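# Move the red plate from the tray onto the table

## Task

Lift the red plate out of the tray and set it down on the table so that no part of it extends beyond the yellow tape outline. Every other plate must stay inside the tray, with none resting on or hanging over a tray wall, and the tray itself must be left as it was. Everything must stay in place on its own, without the robot holding it. At the end, release the plate and move the tool away.

## Robot and tools

Robot: two arms, left_arm and right_arm. Each ends in a vacuum suction cup instead of fingers. The reference spot on each hand is the cup point, the centre of the cup's rim (29 mm across) when it touches nothing. The cup opens along the cup point's own +z axis, so pointing that axis down (-z in the scene) aims the cup at the table. About 7 cm behind the rim the tool widens to roughly 8 cm sideways, body and camera included, so keep that part clear of walls and plates.

Frame: a single scene frame is shared by both arms. Its origin sits on the table top midway between the arms. +x runs out over the table, +z is up, and left_arm is on the +y side. The arm names do not describe sides of the camera images. Reported positions can be slightly off, and more so when an arm reaches far.

A row is 16 plain numbers covering both arms, even when only one moves: left_arm x, y, z, qw, qx, qy, qz, suction, then right_arm x, y, z, qw, qx, qy, qz, suction. x, y, z are an absolute target for the cup point in metres, scene frame. The quaternion is an absolute target orientation, w first. Suction runs from -1 to 1: 1 is full vacuum (about 55 kPa below ambient), smaller values ask for that fraction, and 0.05 or less switches it off. Suction keeps its last value, but each row re-sends it, so repeat the current value for any arm whose suction should not change. To keep an arm still, resend the exact pose, position and quaternion, from the last result taken before it stopped moving. To hold an orientation, resend that same target quaternion every time rather than copying the drifted reading.

Tools:
execute_actions {"actions": [...], "pictures": bool}. An empty list returns the current state only. One action {"rows": [[16 numbers], ...], "steps": n} runs up to 15 control steps of 1/30 s, one row per step; the last row is reused if rows run out, and steps defaults to 15. A wait {"steps": n} (n up to 300) sends nothing and returns once n steps have passed since the previous result; time you spend replying counts toward them. A target farther than 0.6 m from an arm's last reported position along any cup-point axis gets the call rejected, and nothing is sent.
move {"target": [16 numbers], "speed": m/s}. It drives each cup point in a straight line toward the given absolute poses. Speed is 0.002 to 0.5, default 0.25, and turning is capped at twice that value in rad/s. Paths finish together and take between 0.5 and 10 s; anything longer stops at 10 s before arriving. Paths ignore obstacles and the other arm, and the real motion can trail, wander or overshoot the set speed, mostly when an arm is near full extension. The suction values are applied when the move begins. The result adds a move: line with the outcome (done, off_target, moving, held, fault) and any limits triggered (paced = target clipped; held = some steps blocked, after which the arm may jump faster), plus each cup point's remaining distance.
wait {"seconds": 0 to 10} lets the simulation run with no new command.
zoom_image {"camera": "cam_left_wrist" or "cam_right_wrist", "region": [x0, y0, x1, y1]} gives a closer look at part of that camera's latest 504x504 image, pixel coordinates from the top-left, region at most 504 by 504.
finished_scene {"scene": number} ends the current scene for good and reports whether it succeeded.

Motion limits: each control step, the commanded pose is trimmed to within 70 mm and 16 degrees of where the cup point actually is, so a distant target may need several calls; after a call the arm only continues to its last trimmed pose. Check the result and send the remainder. If position and orientation cannot both be met, position wins. Elbows never fully straighten. Joints have fixed ranges and speed caps. The simulation keeps running while you think.

Results: a state line gives each cup point's position and quaternion. suction_measured shows the vacuum reached; near 0 means no seal. It settles up to 0.15 below the command on a sealed surface and may dip by about 0.04 while the pump cycles. part_present switches to 1 at 0.50 and back to 0 below 0.45. "pose unreachable" means the clearance check changed or blocked an arm's command; HELD marks steps that were not sent. "Hand target" shows where the controller is currently driving each arm. Camera calibration lines (fisheye, K, T_world_to_cam) let you map image pixels to scene points, with small errors. MOTOR HOT warns of heating under load; an OVER-TEMPERATURE FAULT brakes that arm until it cools.

Picking and placing: turn suction on and bring the rim flat onto a smooth part of the plate so it seals all round, away from the plate edge, holes or seams. Under vacuum the cup shortens, so the plate rides up to about 10 mm nearer the tool. To release, set the plate down resting on the table inside the tape outline, switch suction off, then lift at least 15 mm before treating it as free. A cup sealed on the table pins the tool until suction is off.

Avoid: pressing beyond the contact point, since the arms are stiff; a contact torque at a joint's load limit (139 N m for waist, shoulder, elbow; 34.8 N m for the wrist joints) or an external force of 150 N stops that arm for 10 s. Approach surfaces slowly. Keep the arms from colliding with each other. Do not drop or slam the plate, shove the tray or other plates, leave plates on tray walls, or knock anything off the table, which counts as failure. Loose objects may occasionally get nudged by an outside push, so check the final state before ending.

Each tool is called after "Call:" in YAML: its name, and indented under it one key for each argument.

## Session

Call:
execute_actions:
  actions: []

Scene clock: 0.00 s of 4900.00 s.
left_arm: end_effector_position=(+0.5480, +0.5207, +0.3376) suction_measured=0.00 part_present=0 end_effector_quat_wxyz=(-0.004, -0.264, +0.965, -0.001) | right_arm: end_effector_position=(+0.4886, -0.3187, +0.3416) suction_measured=0.00 part_present=0 end_effector_quat_wxyz=(+0.001, +0.198, +0.980, +0.002)
Joint positions: left_arm=[ 0.262  0.135  0.189  0.002 -1.634  0.26 ] | right_arm=[ 0.266  0.128  0.192 -0.001 -1.631 -0.785]
Joint velocities: left_arm=[0.    0.001 0.001 0.    0.    0.   ] | right_arm=[ 0.     0.001 -0.     0.     0.001  0.   ]
Hand target (left_arm): +0.548, +0.521, +0.338; -0.004, -0.264, +0.965, -0.001
Hand target (right_arm): +0.489, -0.319, +0.342; +0.001, +0.198, +0.980, +0.002

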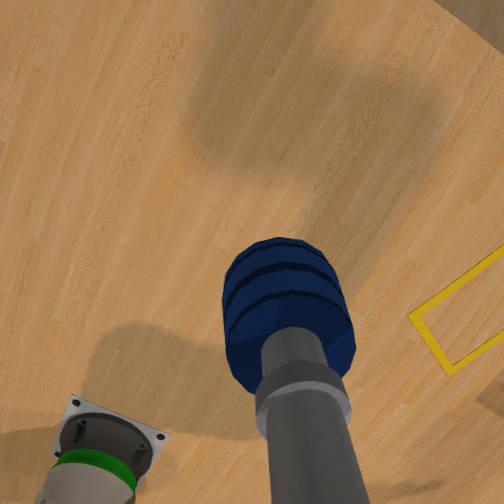

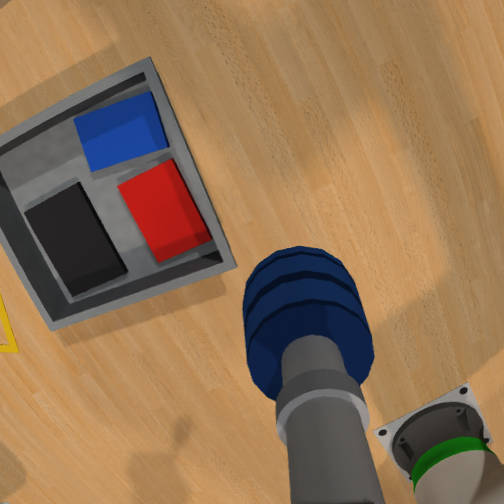

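Call:
move:
  target: [0.45,0.6,0.3376,-0.004,-0.264,0.965,-0.001,0,0.40,0.03,0.30,0,0,1,0,0]
  speed: 0.4

Scene clock: 5.43 s of 4900.00 s.
left_arm: end_effector_position=(+0.4503, +0.6000, +0.3379) suction_measured=0.00 part_present=0 end_effector_quat_wxyz=(-0.004, -0.264, +0.965, -0.002) | right_arm: end_effector_position=(+0.3992, +0.0295, +0.3003) suction_measured=0.00 part_present=0 end_effector_quat_wxyz=(-0.001, +0.000, +1.000, +0.001)
Joint positions: left_arm=[ 0.518 -0.093 -0.042  0.002 -1.63   0.005] | right_arm=[ 0.896  0.328  0.339 -0.002 -1.582 -1.015]
Joint velocities: left_arm=[ 0.    -0.001 -0.001 -0.001 -0.001 -0.001] | right_arm=[ 0.     0.001  0.001 -0.002 -0.001  0.002]
Hand target (left_arm): +0.450, +0.600, +0.338; -0.004, -0.264, +0.965, -0.002
Hand target (right_arm): +0.399, +0.030, +0.300; -0.001, +0.000, +1.000, +0.001
Off the commanded pose (left_arm): 0.000 m, 0 deg.
Off the commanded pose (right_arm): 0.001 m, 0 deg.
After step 90, 1.07 s passed at rest.
move: done
camera_calibration (this result's frames):
cam_left_wrist: T_world_to_cam=[[0.475165, -0.879315, 0.0319778, 0.310981], [-0.823574, -0.431662, 0.36796, 0.513772], [-0.309749, -0.201178, -0.929292, 0.67493], [0, 0, 0, 1]] pos_world=[0.484421, 0.631007, 0.428215]
cam_right_wrist: T_world_to_cam=[[-0.0674977, -0.997675, -0.00941535, 0.0701112], [-0.937792, 0.0602194, 0.341935, 0.286082], [-0.340573, 0.0319095, -0.939676, 0.522872], [0, 0, 0, 1]] pos_world=[0.451094, 0.0360359, 0.394169]

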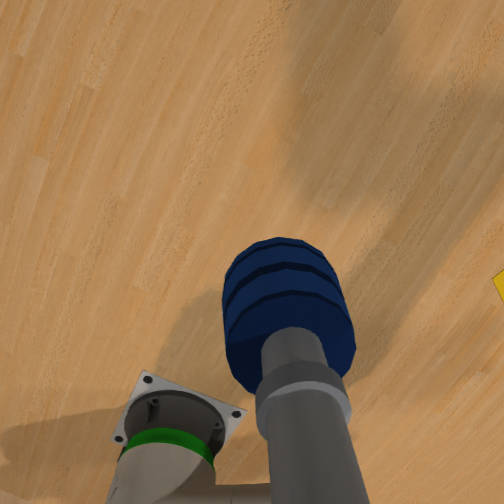

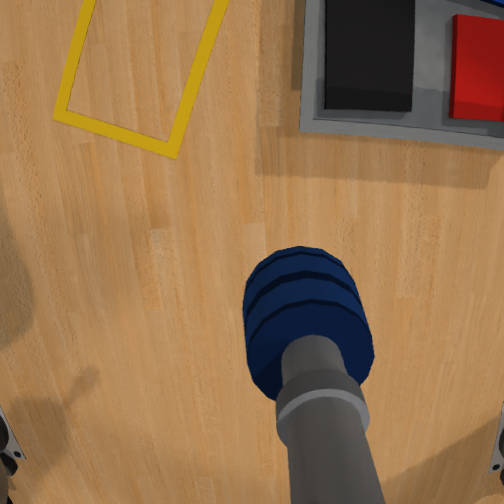

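Call:
move:
  target: [0.45,0.6,0.338,-0.004,-0.264,0.965,-0.001,0,0.491,-0.203,0.10,0,0,1,0,0]
  speed: 0.4

Call:
move:
  target: [0.45,0.6,0.338,-0.004,-0.264,0.965,-0.001,0,0.491,-0.203,0.04,0,0,1,0,1]
  speed: 0.06

Scene clock: 14.63 s of 4900.00 s.
left_arm: end_effector_position=(+0.4500, +0.6000, +0.3380) suction_measured=0.00 part_present=0 end_effector_quat_wxyz=(-0.004, -0.264, +0.965, -0.001) | right_arm: end_effector_position=(+0.4921, -0.2023, +0.0999) suction_measured=0.00 part_present=0 end_effector_quat_wxyz=(+0.001, +0.000, +1.000, -0.000)
Joint positions: left_arm=[ 0.516 -0.094 -0.042 -0.    -1.631  0.006] | right_arm=[ 0.471  0.325 -0.15   0.002 -1.096 -0.591]
Joint velocities: left_arm=[-0.    -0.    -0.001  0.    -0.    -0.001] | right_arm=[-0.     0.     0.    -0.001  0.     0.003]
Hand target (left_arm): +0.450, +0.600, +0.338; -0.004, -0.264, +0.965, -0.001
Hand target (right_arm): +0.492, -0.202, +0.100; +0.001, +0.000, +1.000, -0.000
Off the commanded pose (left_arm): 0.000 m, 0 deg.
Off the commanded pose (right_arm): 0.001 m, 0 deg.
After step 90, 4.93 s passed at rest.
move: done
camera_calibration (this result's frames):
cam_left_wrist: T_world_to_cam=[[0.475197, -0.879376, 0.0297694, 0.311907], [-0.823069, -0.4323, 0.36834, 0.513498], [-0.31104, -0.199536, -0.929215, 0.674472], [0, 0, 0, 1]] pos_world=[0.484214, 0.63085, 0.428302]
cam_right_wrist: T_world_to_cam=[[-0.0678265, -0.997669, -0.00747944, -0.156792], [-0.938983, 0.0612993, 0.338458, 0.456912], [-0.33721, 0.0299795, -0.940952, 0.371682], [0, 0, 0, 1]] pos_world=[0.543733, -0.195578, 0.193917]

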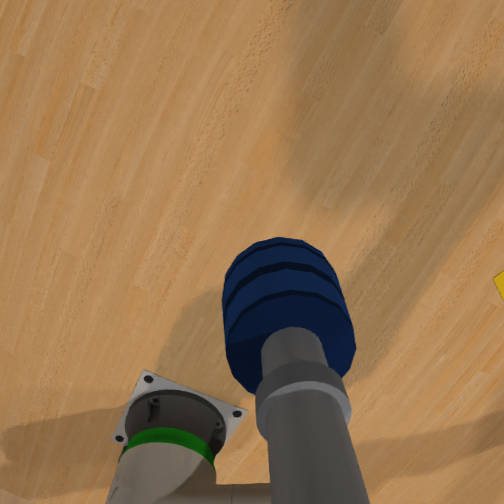

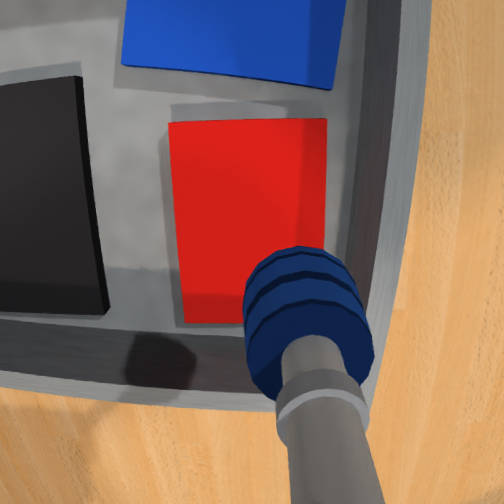

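Scene clock: 15.90 s of 4900.00 s.
left_arm: end_effector_position=(+0.4500, +0.6000, +0.3380) suction_measured=0.00 part_present=0 end_effector_quat_wxyz=(-0.004, -0.264, +0.965, -0.001) | right_arm: end_effector_position=(+0.4912, -0.2029, +0.0400) suction_measured=0.00 part_present=0 end_effector_quat_wxyz=(+0.000, +0.000, +1.000, -0.000)
Joint positions: left_arm=[ 0.516 -0.094 -0.042 -0.    -1.631  0.006] | right_arm=[ 0.47   0.399 -0.208  0.    -0.964 -0.59 ]
Joint velocities: left_arm=[-0.    -0.001 -0.     0.    -0.     0.   ] | right_arm=[ 0.    -0.001 -0.    -0.     0.001  0.001]
Hand target (left_arm): +0.450, +0.600, +0.338; -0.004, -0.264, +0.965, -0.001
Hand target (right_arm): +0.491, -0.203, +0.040; +0.000, +0.000, +1.000, -0.000
Off the commanded pose (left_arm): 0.000 m, 0 deg.
Off the commanded pose (right_arm): 0.000 m, 0 deg.
move: done
camera_calibration (this result's frames):
cam_left_wrist: T_world_to_cam=[[0.475197, -0.879376, 0.0297693, 0.311907], [-0.82307, -0.432301, 0.368337, 0.513499], [-0.311037, -0.199535, -0.929216, 0.674471], [0, 0, 0, 1]] pos_world=[0.484214, 0.63085, 0.428303]
cam_right_wrist: T_world_to_cam=[[-0.0674916, -0.997686, -0.00824902, -0.158064], [-0.938485, 0.0606761, 0.339946, 0.475861], [-0.338659, 0.0306851, -0.940409, 0.315894], [0, 0, 0, 1]] pos_world=[0.542901, -0.196265, 0.133999]

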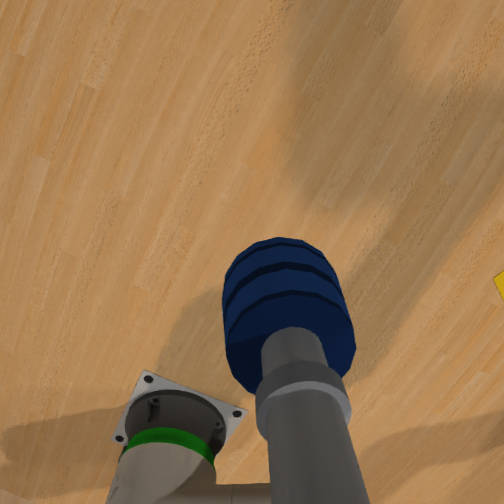

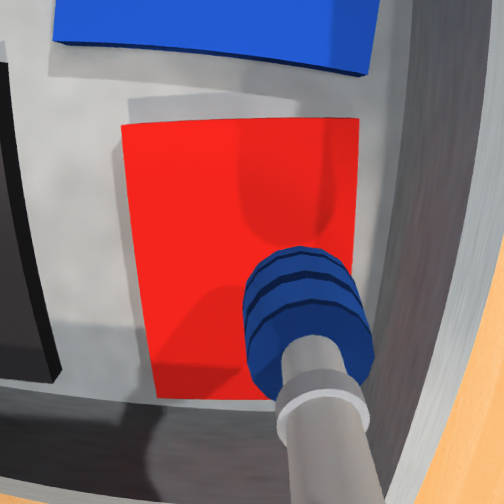

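Call:
move:
  target: [0.45,0.6,0.338,-0.004,-0.264,0.965,-0.001,0,0.493,-0.193,0.013,0,0,1,0,1]
  speed: 0.02

Scene clock: 20.30 s of 4900.00 s.
left_arm: end_effector_position=(+0.4500, +0.6000, +0.3380) suction_measured=0.00 part_present=0 end_effector_quat_wxyz=(-0.004, -0.264, +0.965, -0.001) | right_arm: end_effector_position=(+0.4930, -0.1930, +0.0130) suction_measured=0.40 part_present=0 end_effector_quat_wxyz=(-0.000, +0.000, +1.000, +0.000)
Joint positions: left_arm=[ 0.516 -0.094 -0.042 -0.    -1.631  0.006] | right_arm=[ 0.484  0.45  -0.21  -0.    -0.911 -0.603]
Joint velocities: left_arm=[-0.001  0.     0.001  0.001  0.    -0.   ] | right_arm=[ 0.     0.001 -0.    -0.001  0.001 -0.001]
Hand target (left_arm): +0.450, +0.600, +0.338; -0.004, -0.264, +0.965, -0.001
Hand target (right_arm): +0.493, -0.193, +0.013; -0.000, +0.000, +1.000, +0.000
Off the commanded pose (left_arm): 0.000 m, 0 deg.
Off the commanded pose (right_arm): 0.000 m, 0 deg.
move: done
camera_calibration (this result's frames):
cam_left_wrist: T_world_to_cam=[[0.475197, -0.879376, 0.0297694, 0.311907], [-0.82307, -0.432301, 0.368337, 0.513499], [-0.311037, -0.199535, -0.929216, 0.674471], [0, 0, 0, 1]] pos_world=[0.484214, 0.63085, 0.428303]
cam_right_wrist: T_world_to_cam=[[-0.0673948, -0.997692, -0.00827013, -0.14828], [-0.938461, 0.060575, 0.340033, 0.486154], [-0.338747, 0.0306777, -0.940377, 0.290873], [0, 0, 0, 1]] pos_world=[0.544775, -0.18631, 0.106995]

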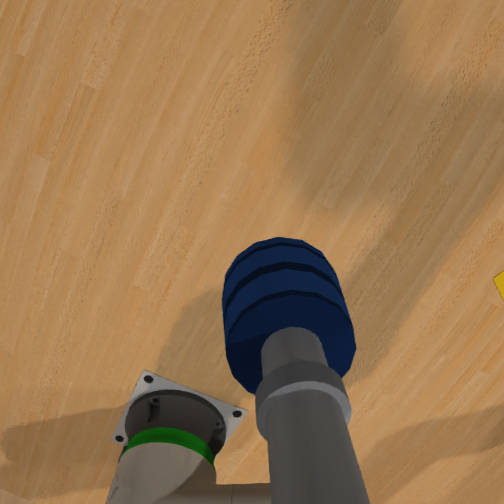

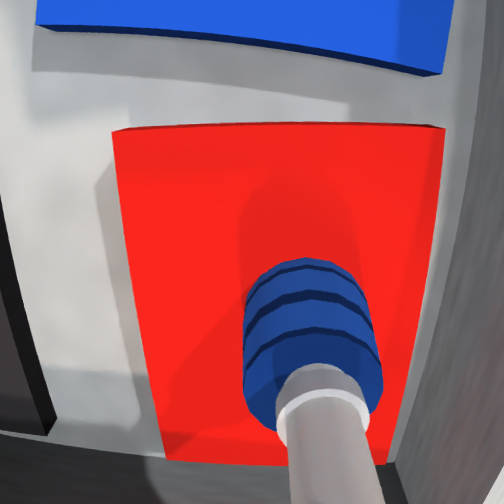

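Call:
move:
  target: [0.45,0.6,0.338,-0.004,-0.264,0.965,-0.001,0,0.495,-0.190,0.11,0,0,1,0,1]
  speed: 0.08

Scene clock: 22.80 s of 4900.00 s.
left_arm: end_effector_position=(+0.4500, +0.6000, +0.3380) suction_measured=0.00 part_present=0 end_effector_quat_wxyz=(-0.004, -0.264, +0.965, -0.001) | right_arm: end_effector_position=(+0.4947, -0.1901, +0.1100) suction_measured=0.99 part_present=1 end_effector_quat_wxyz=(-0.000, -0.000, +1.000, +0.000)
Joint positions: left_arm=[ 0.516 -0.094 -0.042 -0.    -1.631  0.006] | right_arm=[ 0.486  0.329 -0.117 -0.    -1.125 -0.606]
Joint velocities: left_arm=[-0.     0.     0.001 -0.001 -0.     0.001] | right_arm=[-0.001 -0.     0.     0.     0.    -0.001]
Hand target (left_arm): +0.450, +0.600, +0.338; -0.004, -0.264, +0.965, -0.001
Hand target (right_arm): +0.495, -0.190, +0.110; -0.000, -0.000, +1.000, +0.000
Off the commanded pose (left_arm): 0.000 m, 0 deg.
Off the commanded pose (right_arm): 0.000 m, 0 deg.
move: done
camera_calibration (this result's frames):
cam_left_wrist: T_world_to_cam=[[0.475196, -0.879376, 0.029779, 0.311902], [-0.823072, -0.432297, 0.368337, 0.513497], [-0.311033, -0.199542, -0.929215, 0.674475], [0, 0, 0, 1]] pos_world=[0.484214, 0.630848, 0.428304]
cam_right_wrist: T_world_to_cam=[[-0.0671207, -0.99771, -0.0083555, -0.144668], [-0.93845, 0.0602857, 0.340113, 0.454541], [-0.33883, 0.0306698, -0.940348, 0.382564], [0, 0, 0, 1]] pos_world=[0.546478, -0.183472, 0.203939]

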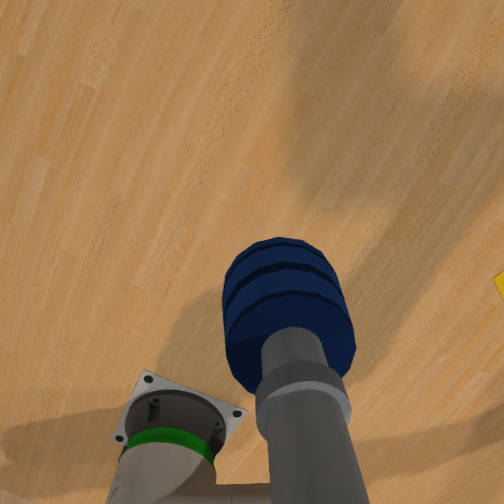

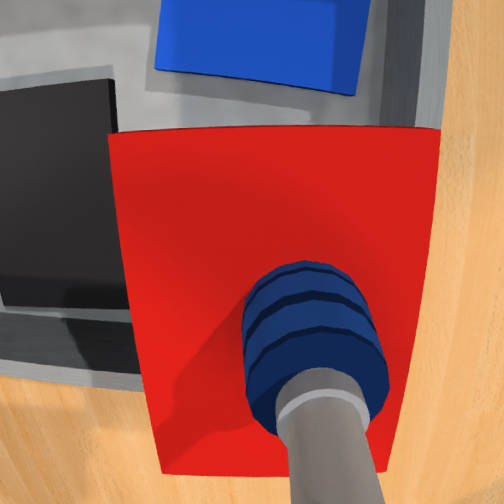

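Yaw −22°: q=(0, sin11°, cos11°, 0).

Call:
move:
  target: [0.45,0.6,0.338,-0.004,-0.264,0.965,-0.001,0,0.518,0.138,0.10,0,0.191,0.982,0,1]

Call:
move:
  target: [0.45,0.6,0.338,-0.004,-0.264,0.965,-0.001,0,0.518,0.138,0.025,0,0.191,0.982,0,1]
  speed: 0.08

Scene clock: 26.60 s of 4900.00 s.
left_arm: end_effector_position=(+0.4500, +0.6000, +0.3380) suction_measured=0.00 part_present=0 end_effector_quat_wxyz=(-0.004, -0.264, +0.965, -0.001) | right_arm: end_effector_position=(+0.5169, +0.1382, +0.1007) suction_measured=0.99 part_present=1 end_effector_quat_wxyz=(-0.001, +0.191, +0.982, +0.000)
Joint positions: left_arm=[ 0.516 -0.094 -0.042 -0.    -1.631  0.006] | right_arm=[ 0.837  0.833  0.64  -0.001 -1.378 -1.34 ]
Joint velocities: left_arm=[ 0.001 -0.    -0.002 -0.001 -0.    -0.001] | right_arm=[ 0.     0.001  0.001 -0.001 -0.001  0.   ]
Hand target (left_arm): +0.450, +0.600, +0.338; -0.004, -0.264, +0.965, -0.001
Hand target (right_arm): +0.517, +0.138, +0.101; -0.001, +0.191, +0.982, +0.000
Off the commanded pose (left_arm): 0.000 m, 0 deg.
Off the commanded pose (right_arm): 0.001 m, 0 deg.
move: done
camera_calibration (this result's frames):
cam_left_wrist: T_world_to_cam=[[0.475194, -0.879377, 0.0297789, 0.311905], [-0.823073, -0.432295, 0.368336, 0.513497], [-0.311033, -0.199542, -0.929215, 0.674475], [0, 0, 0, 1]] pos_world=[0.484214, 0.63085, 0.428304]
cam_right_wrist: T_world_to_cam=[[-0.435957, -0.899929, -0.0083519, 0.361467], [-0.847136, 0.407214, 0.341376, 0.363422], [-0.303813, 0.155901, -0.93989, 0.335796], [0, 0, 0, 1]] pos_world=[0.567471, 0.124953, 0.194567]

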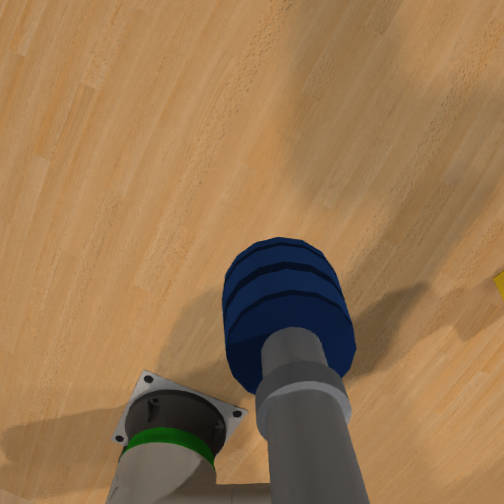

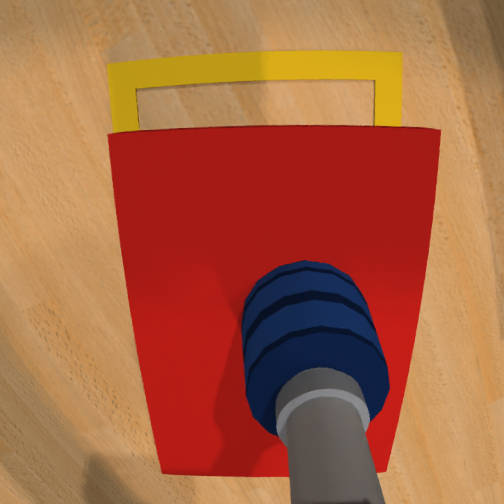

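Scene clock: 27.83 s of 4900.00 s.
left_arm: end_effector_position=(+0.4500, +0.6000, +0.3380) suction_measured=0.00 part_present=0 end_effector_quat_wxyz=(-0.004, -0.264, +0.965, -0.001) | right_arm: end_effector_position=(+0.5182, +0.1382, +0.0250) suction_measured=0.99 part_present=1 end_effector_quat_wxyz=(+0.000, +0.191, +0.982, +0.000)
Joint positions: left_arm=[ 0.516 -0.094 -0.042 -0.    -1.631  0.006] | right_arm=[ 0.836  0.893  0.563  0.    -1.24  -1.34 ]
Joint velocities: left_arm=[-0.    -0.001 -0.001 -0.001  0.    -0.   ] | right_arm=[ 0.     0.001 -0.001  0.     0.001 -0.001]
Hand target (left_arm): +0.450, +0.600, +0.338; -0.004, -0.264, +0.965, -0.001
Hand target (right_arm): +0.518, +0.138, +0.025; +0.000, +0.191, +0.982, -0.000
Off the commanded pose (left_arm): 0.000 m, 0 deg.
Off the commanded pose (right_arm): 0.000 m, 0 deg.
move: done
camera_calibration (this result's frames):
cam_left_wrist: T_world_to_cam=[[0.475194, -0.879377, 0.0297789, 0.311905], [-0.823073, -0.432295, 0.368337, 0.513497], [-0.311033, -0.199542, -0.929215, 0.674475], [0, 0, 0, 1]] pos_world=[0.484214, 0.63085, 0.428304]
cam_right_wrist: T_world_to_cam=[[-0.436451, -0.89969, -0.00829033, 0.361582], [-0.847381, 0.407944, 0.339893, 0.390406], [-0.302416, 0.155372, -0.940427, 0.264485], [0, 0, 0, 1]] pos_world=[0.56862, 0.124954, 0.11903]

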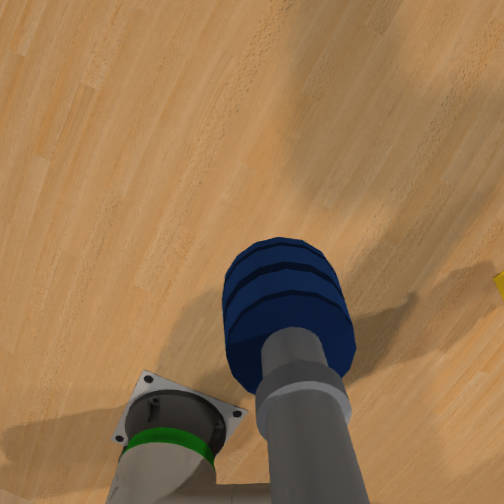

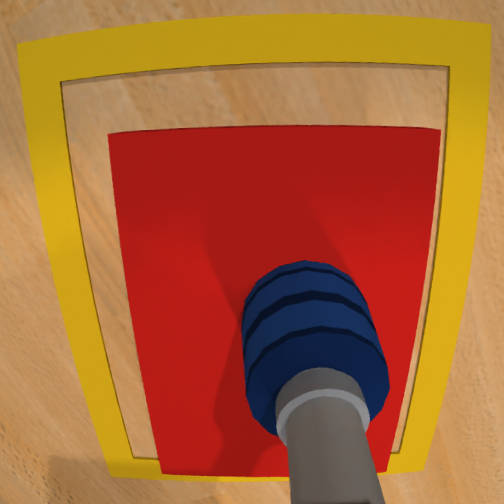

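Call:
move:
  target: [0.45,0.6,0.338,-0.004,-0.264,0.965,-0.001,0,0.519,0.140,0.008,0,0.191,0.982,0,1]
  speed: 0.015

Scene clock: 30.70 s of 4900.00 s.
left_arm: end_effector_position=(+0.4500, +0.6000, +0.3380) suction_measured=0.00 part_present=0 end_effector_quat_wxyz=(-0.004, -0.264, +0.965, -0.001) | right_arm: end_effector_position=(+0.5190, +0.1400, +0.0080) suction_measured=0.99 part_present=1 end_effector_quat_wxyz=(-0.000, +0.191, +0.982, -0.000)
Joint positions: left_arm=[ 0.516 -0.094 -0.042 -0.    -1.631  0.006] | right_arm=[ 0.837  0.915  0.56  -0.    -1.216 -1.34 ]
Joint velocities: left_arm=[ 0.001  0.002 -0.001 -0.     0.     0.001] | right_arm=[-0.     0.001  0.    -0.     0.001 -0.002]
Hand target (left_arm): +0.450, +0.600, +0.338; -0.004, -0.264, +0.965, -0.001
Hand target (right_arm): +0.519, +0.140, +0.008; +0.000, +0.191, +0.982, -0.000
Off the commanded pose (left_arm): 0.000 m, 0 deg.
Off the commanded pose (right_arm): 0.000 m, 0 deg.
move: done
camera_calibration (this result's frames):
cam_left_wrist: T_world_to_cam=[[0.475194, -0.879377, 0.029779, 0.311905], [-0.823073, -0.432295, 0.368336, 0.513497], [-0.311033, -0.199542, -0.929216, 0.674475], [0, 0, 0, 1]] pos_world=[0.484214, 0.63085, 0.428304]
cam_right_wrist: T_world_to_cam=[[-0.436405, -0.899712, -0.00825333, 0.363464], [-0.847361, 0.407893, 0.340002, 0.39616], [-0.302538, 0.155372, -0.940388, 0.248493], [0, 0, 0, 1]] pos_world=[0.569487, 0.126813, 0.101985]

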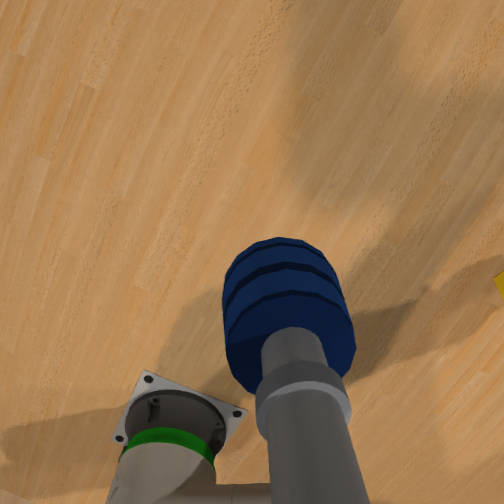

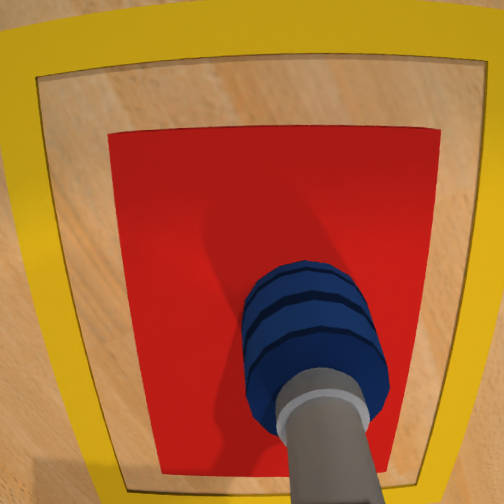

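Call:
move:
  target: [0.45,0.6,0.338,-0.004,-0.264,0.965,-0.001,0,0.519,0.140,0.003,0,0.191,0.982,0,1]
  speed: 0.008

Call:
move:
  target: [0.45,0.6,0.338,-0.004,-0.264,0.965,-0.001,0,0.519,0.140,0.004,0,0.191,0.982,0,0]
  speed: 0.002

Scene clock: 33.63 s of 4900.00 s.
left_arm: end_effector_position=(+0.4500, +0.6000, +0.3380) suction_measured=0.00 part_present=0 end_effector_quat_wxyz=(-0.004, -0.264, +0.965, -0.001) | right_arm: end_effector_position=(+0.5190, +0.1400, +0.0031) suction_measured=0.99 part_present=1 end_effector_quat_wxyz=(+0.000, +0.191, +0.982, +0.000)
Joint positions: left_arm=[ 0.516 -0.094 -0.042 -0.    -1.631  0.006] | right_arm=[ 0.837  0.92   0.556  0.    -1.207 -1.34 ]
Joint velocities: left_arm=[-0.    -0.001  0.001  0.001 -0.     0.   ] | right_arm=[-0.001  0.001 -0.    -0.     0.001  0.   ]
Hand target (left_arm): +0.450, +0.600, +0.338; -0.004, -0.264, +0.965, -0.001
Hand target (right_arm): +0.519, +0.140, +0.003; +0.000, +0.191, +0.982, -0.000
Off the commanded pose (left_arm): 0.000 m, 0 deg.
Off the commanded pose (right_arm): 0.000 m, 0 deg.
move: done
camera_calibration (this result's frames):
cam_left_wrist: T_world_to_cam=[[0.475194, -0.879377, 0.0297791, 0.311905], [-0.823071, -0.432295, 0.368341, 0.513494], [-0.311037, -0.199544, -0.929214, 0.674475], [0, 0, 0, 1]] pos_world=[0.484213, 0.63085, 0.428302]
cam_right_wrist: T_world_to_cam=[[-0.436393, -0.899718, -0.00832306, 0.36341], [-0.847392, 0.407868, 0.339957, 0.39787], [-0.302471, 0.155408, -0.940404, 0.243804], [0, 0, 0, 1]] pos_world=[0.569485, 0.126799, 0.0970397]

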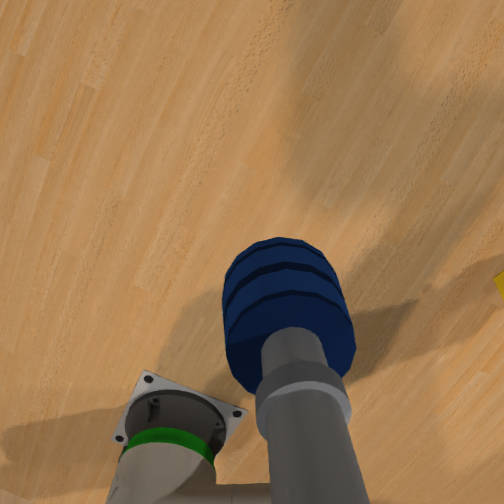

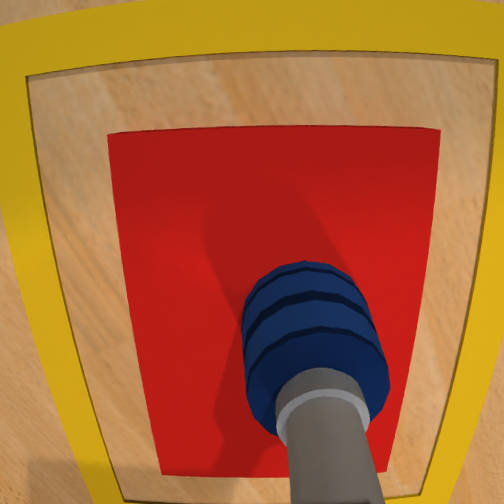

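Scene clock: 34.33 s of 4900.00 s.
left_arm: end_effector_position=(+0.4500, +0.6000, +0.3380) suction_measured=0.00 part_present=0 end_effector_quat_wxyz=(-0.004, -0.264, +0.965, -0.001) | right_arm: end_effector_position=(+0.5190, +0.1400, +0.0040) suction_measured=0.00 part_present=0 end_effector_quat_wxyz=(-0.000, +0.191, +0.982, -0.000)
Joint positions: left_arm=[ 0.516 -0.094 -0.042 -0.    -1.631  0.006] | right_arm=[ 0.837  0.919  0.557 -0.    -1.209 -1.34 ]
Joint velocities: left_arm=[ 0.    -0.     0.001  0.     0.001 -0.   ] | right_arm=[-0.001  0.    -0.     0.001 -0.001  0.001]
Hand target (left_arm): +0.450, +0.600, +0.338; -0.004, -0.264, +0.965, -0.001
Hand target (right_arm): +0.519, +0.140, +0.004; -0.000, +0.191, +0.982, +0.000
Off the commanded pose (left_arm): 0.000 m, 0 deg.
Off the commanded pose (right_arm): 0.000 m, 0 deg.
move: done
camera_calibration (this result's frames):
cam_left_wrist: T_world_to_cam=[[0.475194, -0.879377, 0.0297792, 0.311905], [-0.823071, -0.432295, 0.368341, 0.513494], [-0.311037, -0.199544, -0.929214, 0.674475], [0, 0, 0, 1]] pos_world=[0.484213, 0.63085, 0.428302]
cam_right_wrist: T_world_to_cam=[[-0.436402, -0.899714, -0.00825117, 0.363381], [-0.847365, 0.407893, 0.339994, 0.39752], [-0.302532, 0.155366, -0.940391, 0.244718], [0, 0, 0, 1]] pos_world=[0.56946, 0.126772, 0.0979742]

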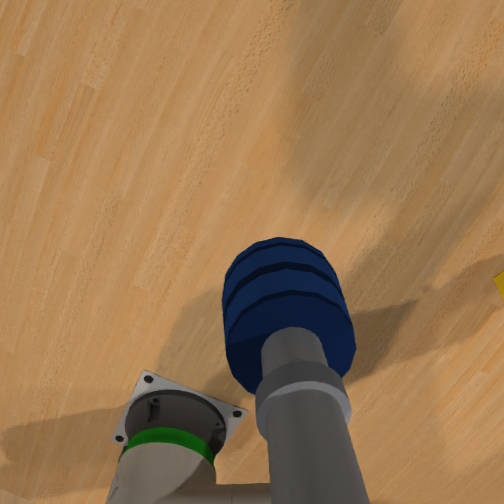

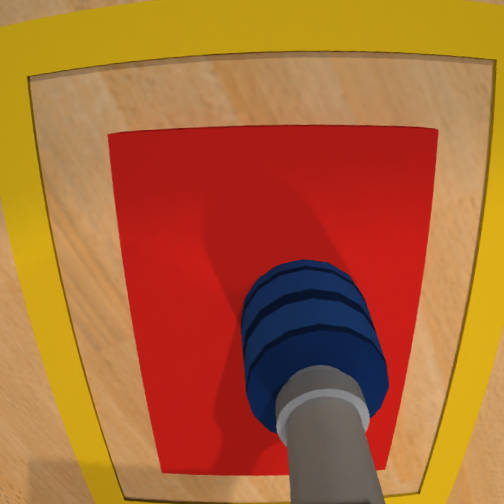

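Call:
move:
  target: [0.45,0.6,0.338,-0.004,-0.264,0.965,-0.001,0,0.50,0.10,0.25,0,0.191,0.982,0,0]

Scene clock: 36.90 s of 4900.00 s.
left_arm: end_effector_position=(+0.4500, +0.6000, +0.3380) suction_measured=0.00 part_present=0 end_effector_quat_wxyz=(-0.004, -0.264, +0.965, -0.001) | right_arm: end_effector_position=(+0.4997, +0.0994, +0.2498) suction_measured=0.00 part_present=0 end_effector_quat_wxyz=(-0.000, +0.191, +0.982, -0.000)
Joint positions: left_arm=[ 0.516 -0.094 -0.042 -0.    -1.631  0.006] | right_arm=[ 0.825  0.674  0.725 -0.    -1.622 -1.328]
Joint velocities: left_arm=[ 0.001  0.001 -0.    -0.001  0.     0.   ] | right_arm=[-0.     0.001  0.001  0.    -0.     0.002]
Hand target (left_arm): +0.450, +0.600, +0.338; -0.004, -0.264, +0.965, -0.001
Hand target (right_arm): +0.500, +0.099, +0.250; -0.000, +0.191, +0.982, +0.000
Off the commanded pose (left_arm): 0.000 m, 0 deg.
Off the commanded pose (right_arm): 0.001 m, 0 deg.
move: done
camera_calibration (this result's frames):
cam_left_wrist: T_world_to_cam=[[0.475194, -0.879377, 0.0297789, 0.311905], [-0.823072, -0.432295, 0.368338, 0.513496], [-0.311035, -0.199542, -0.929215, 0.674474], [0, 0, 0, 1]] pos_world=[0.484214, 0.63085, 0.428302]
cam_right_wrist: T_world_to_cam=[[-0.43594, -0.899938, -0.00823917, 0.320193], [-0.847566, 0.407457, 0.340016, 0.314276], [-0.302636, 0.15521, -0.940384, 0.476431], [0, 0, 0, 1]] pos_world=[0.55014, 0.0861538, 0.343807]

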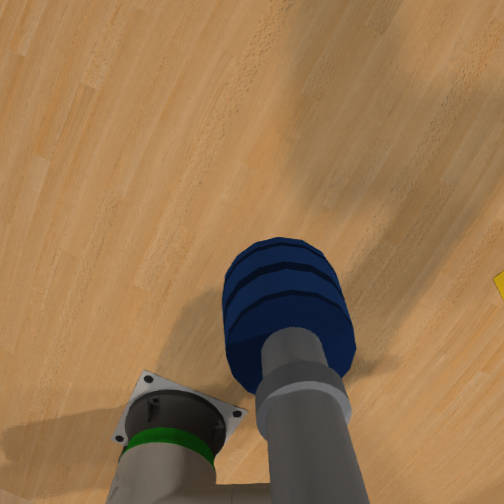

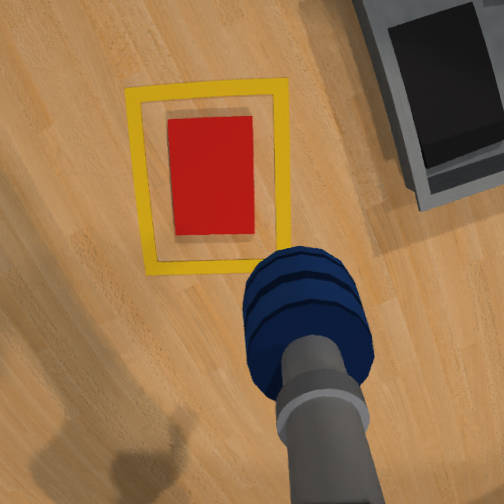

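Call:
finished_scene:
  scene: 1

The scene is finished: the task was done.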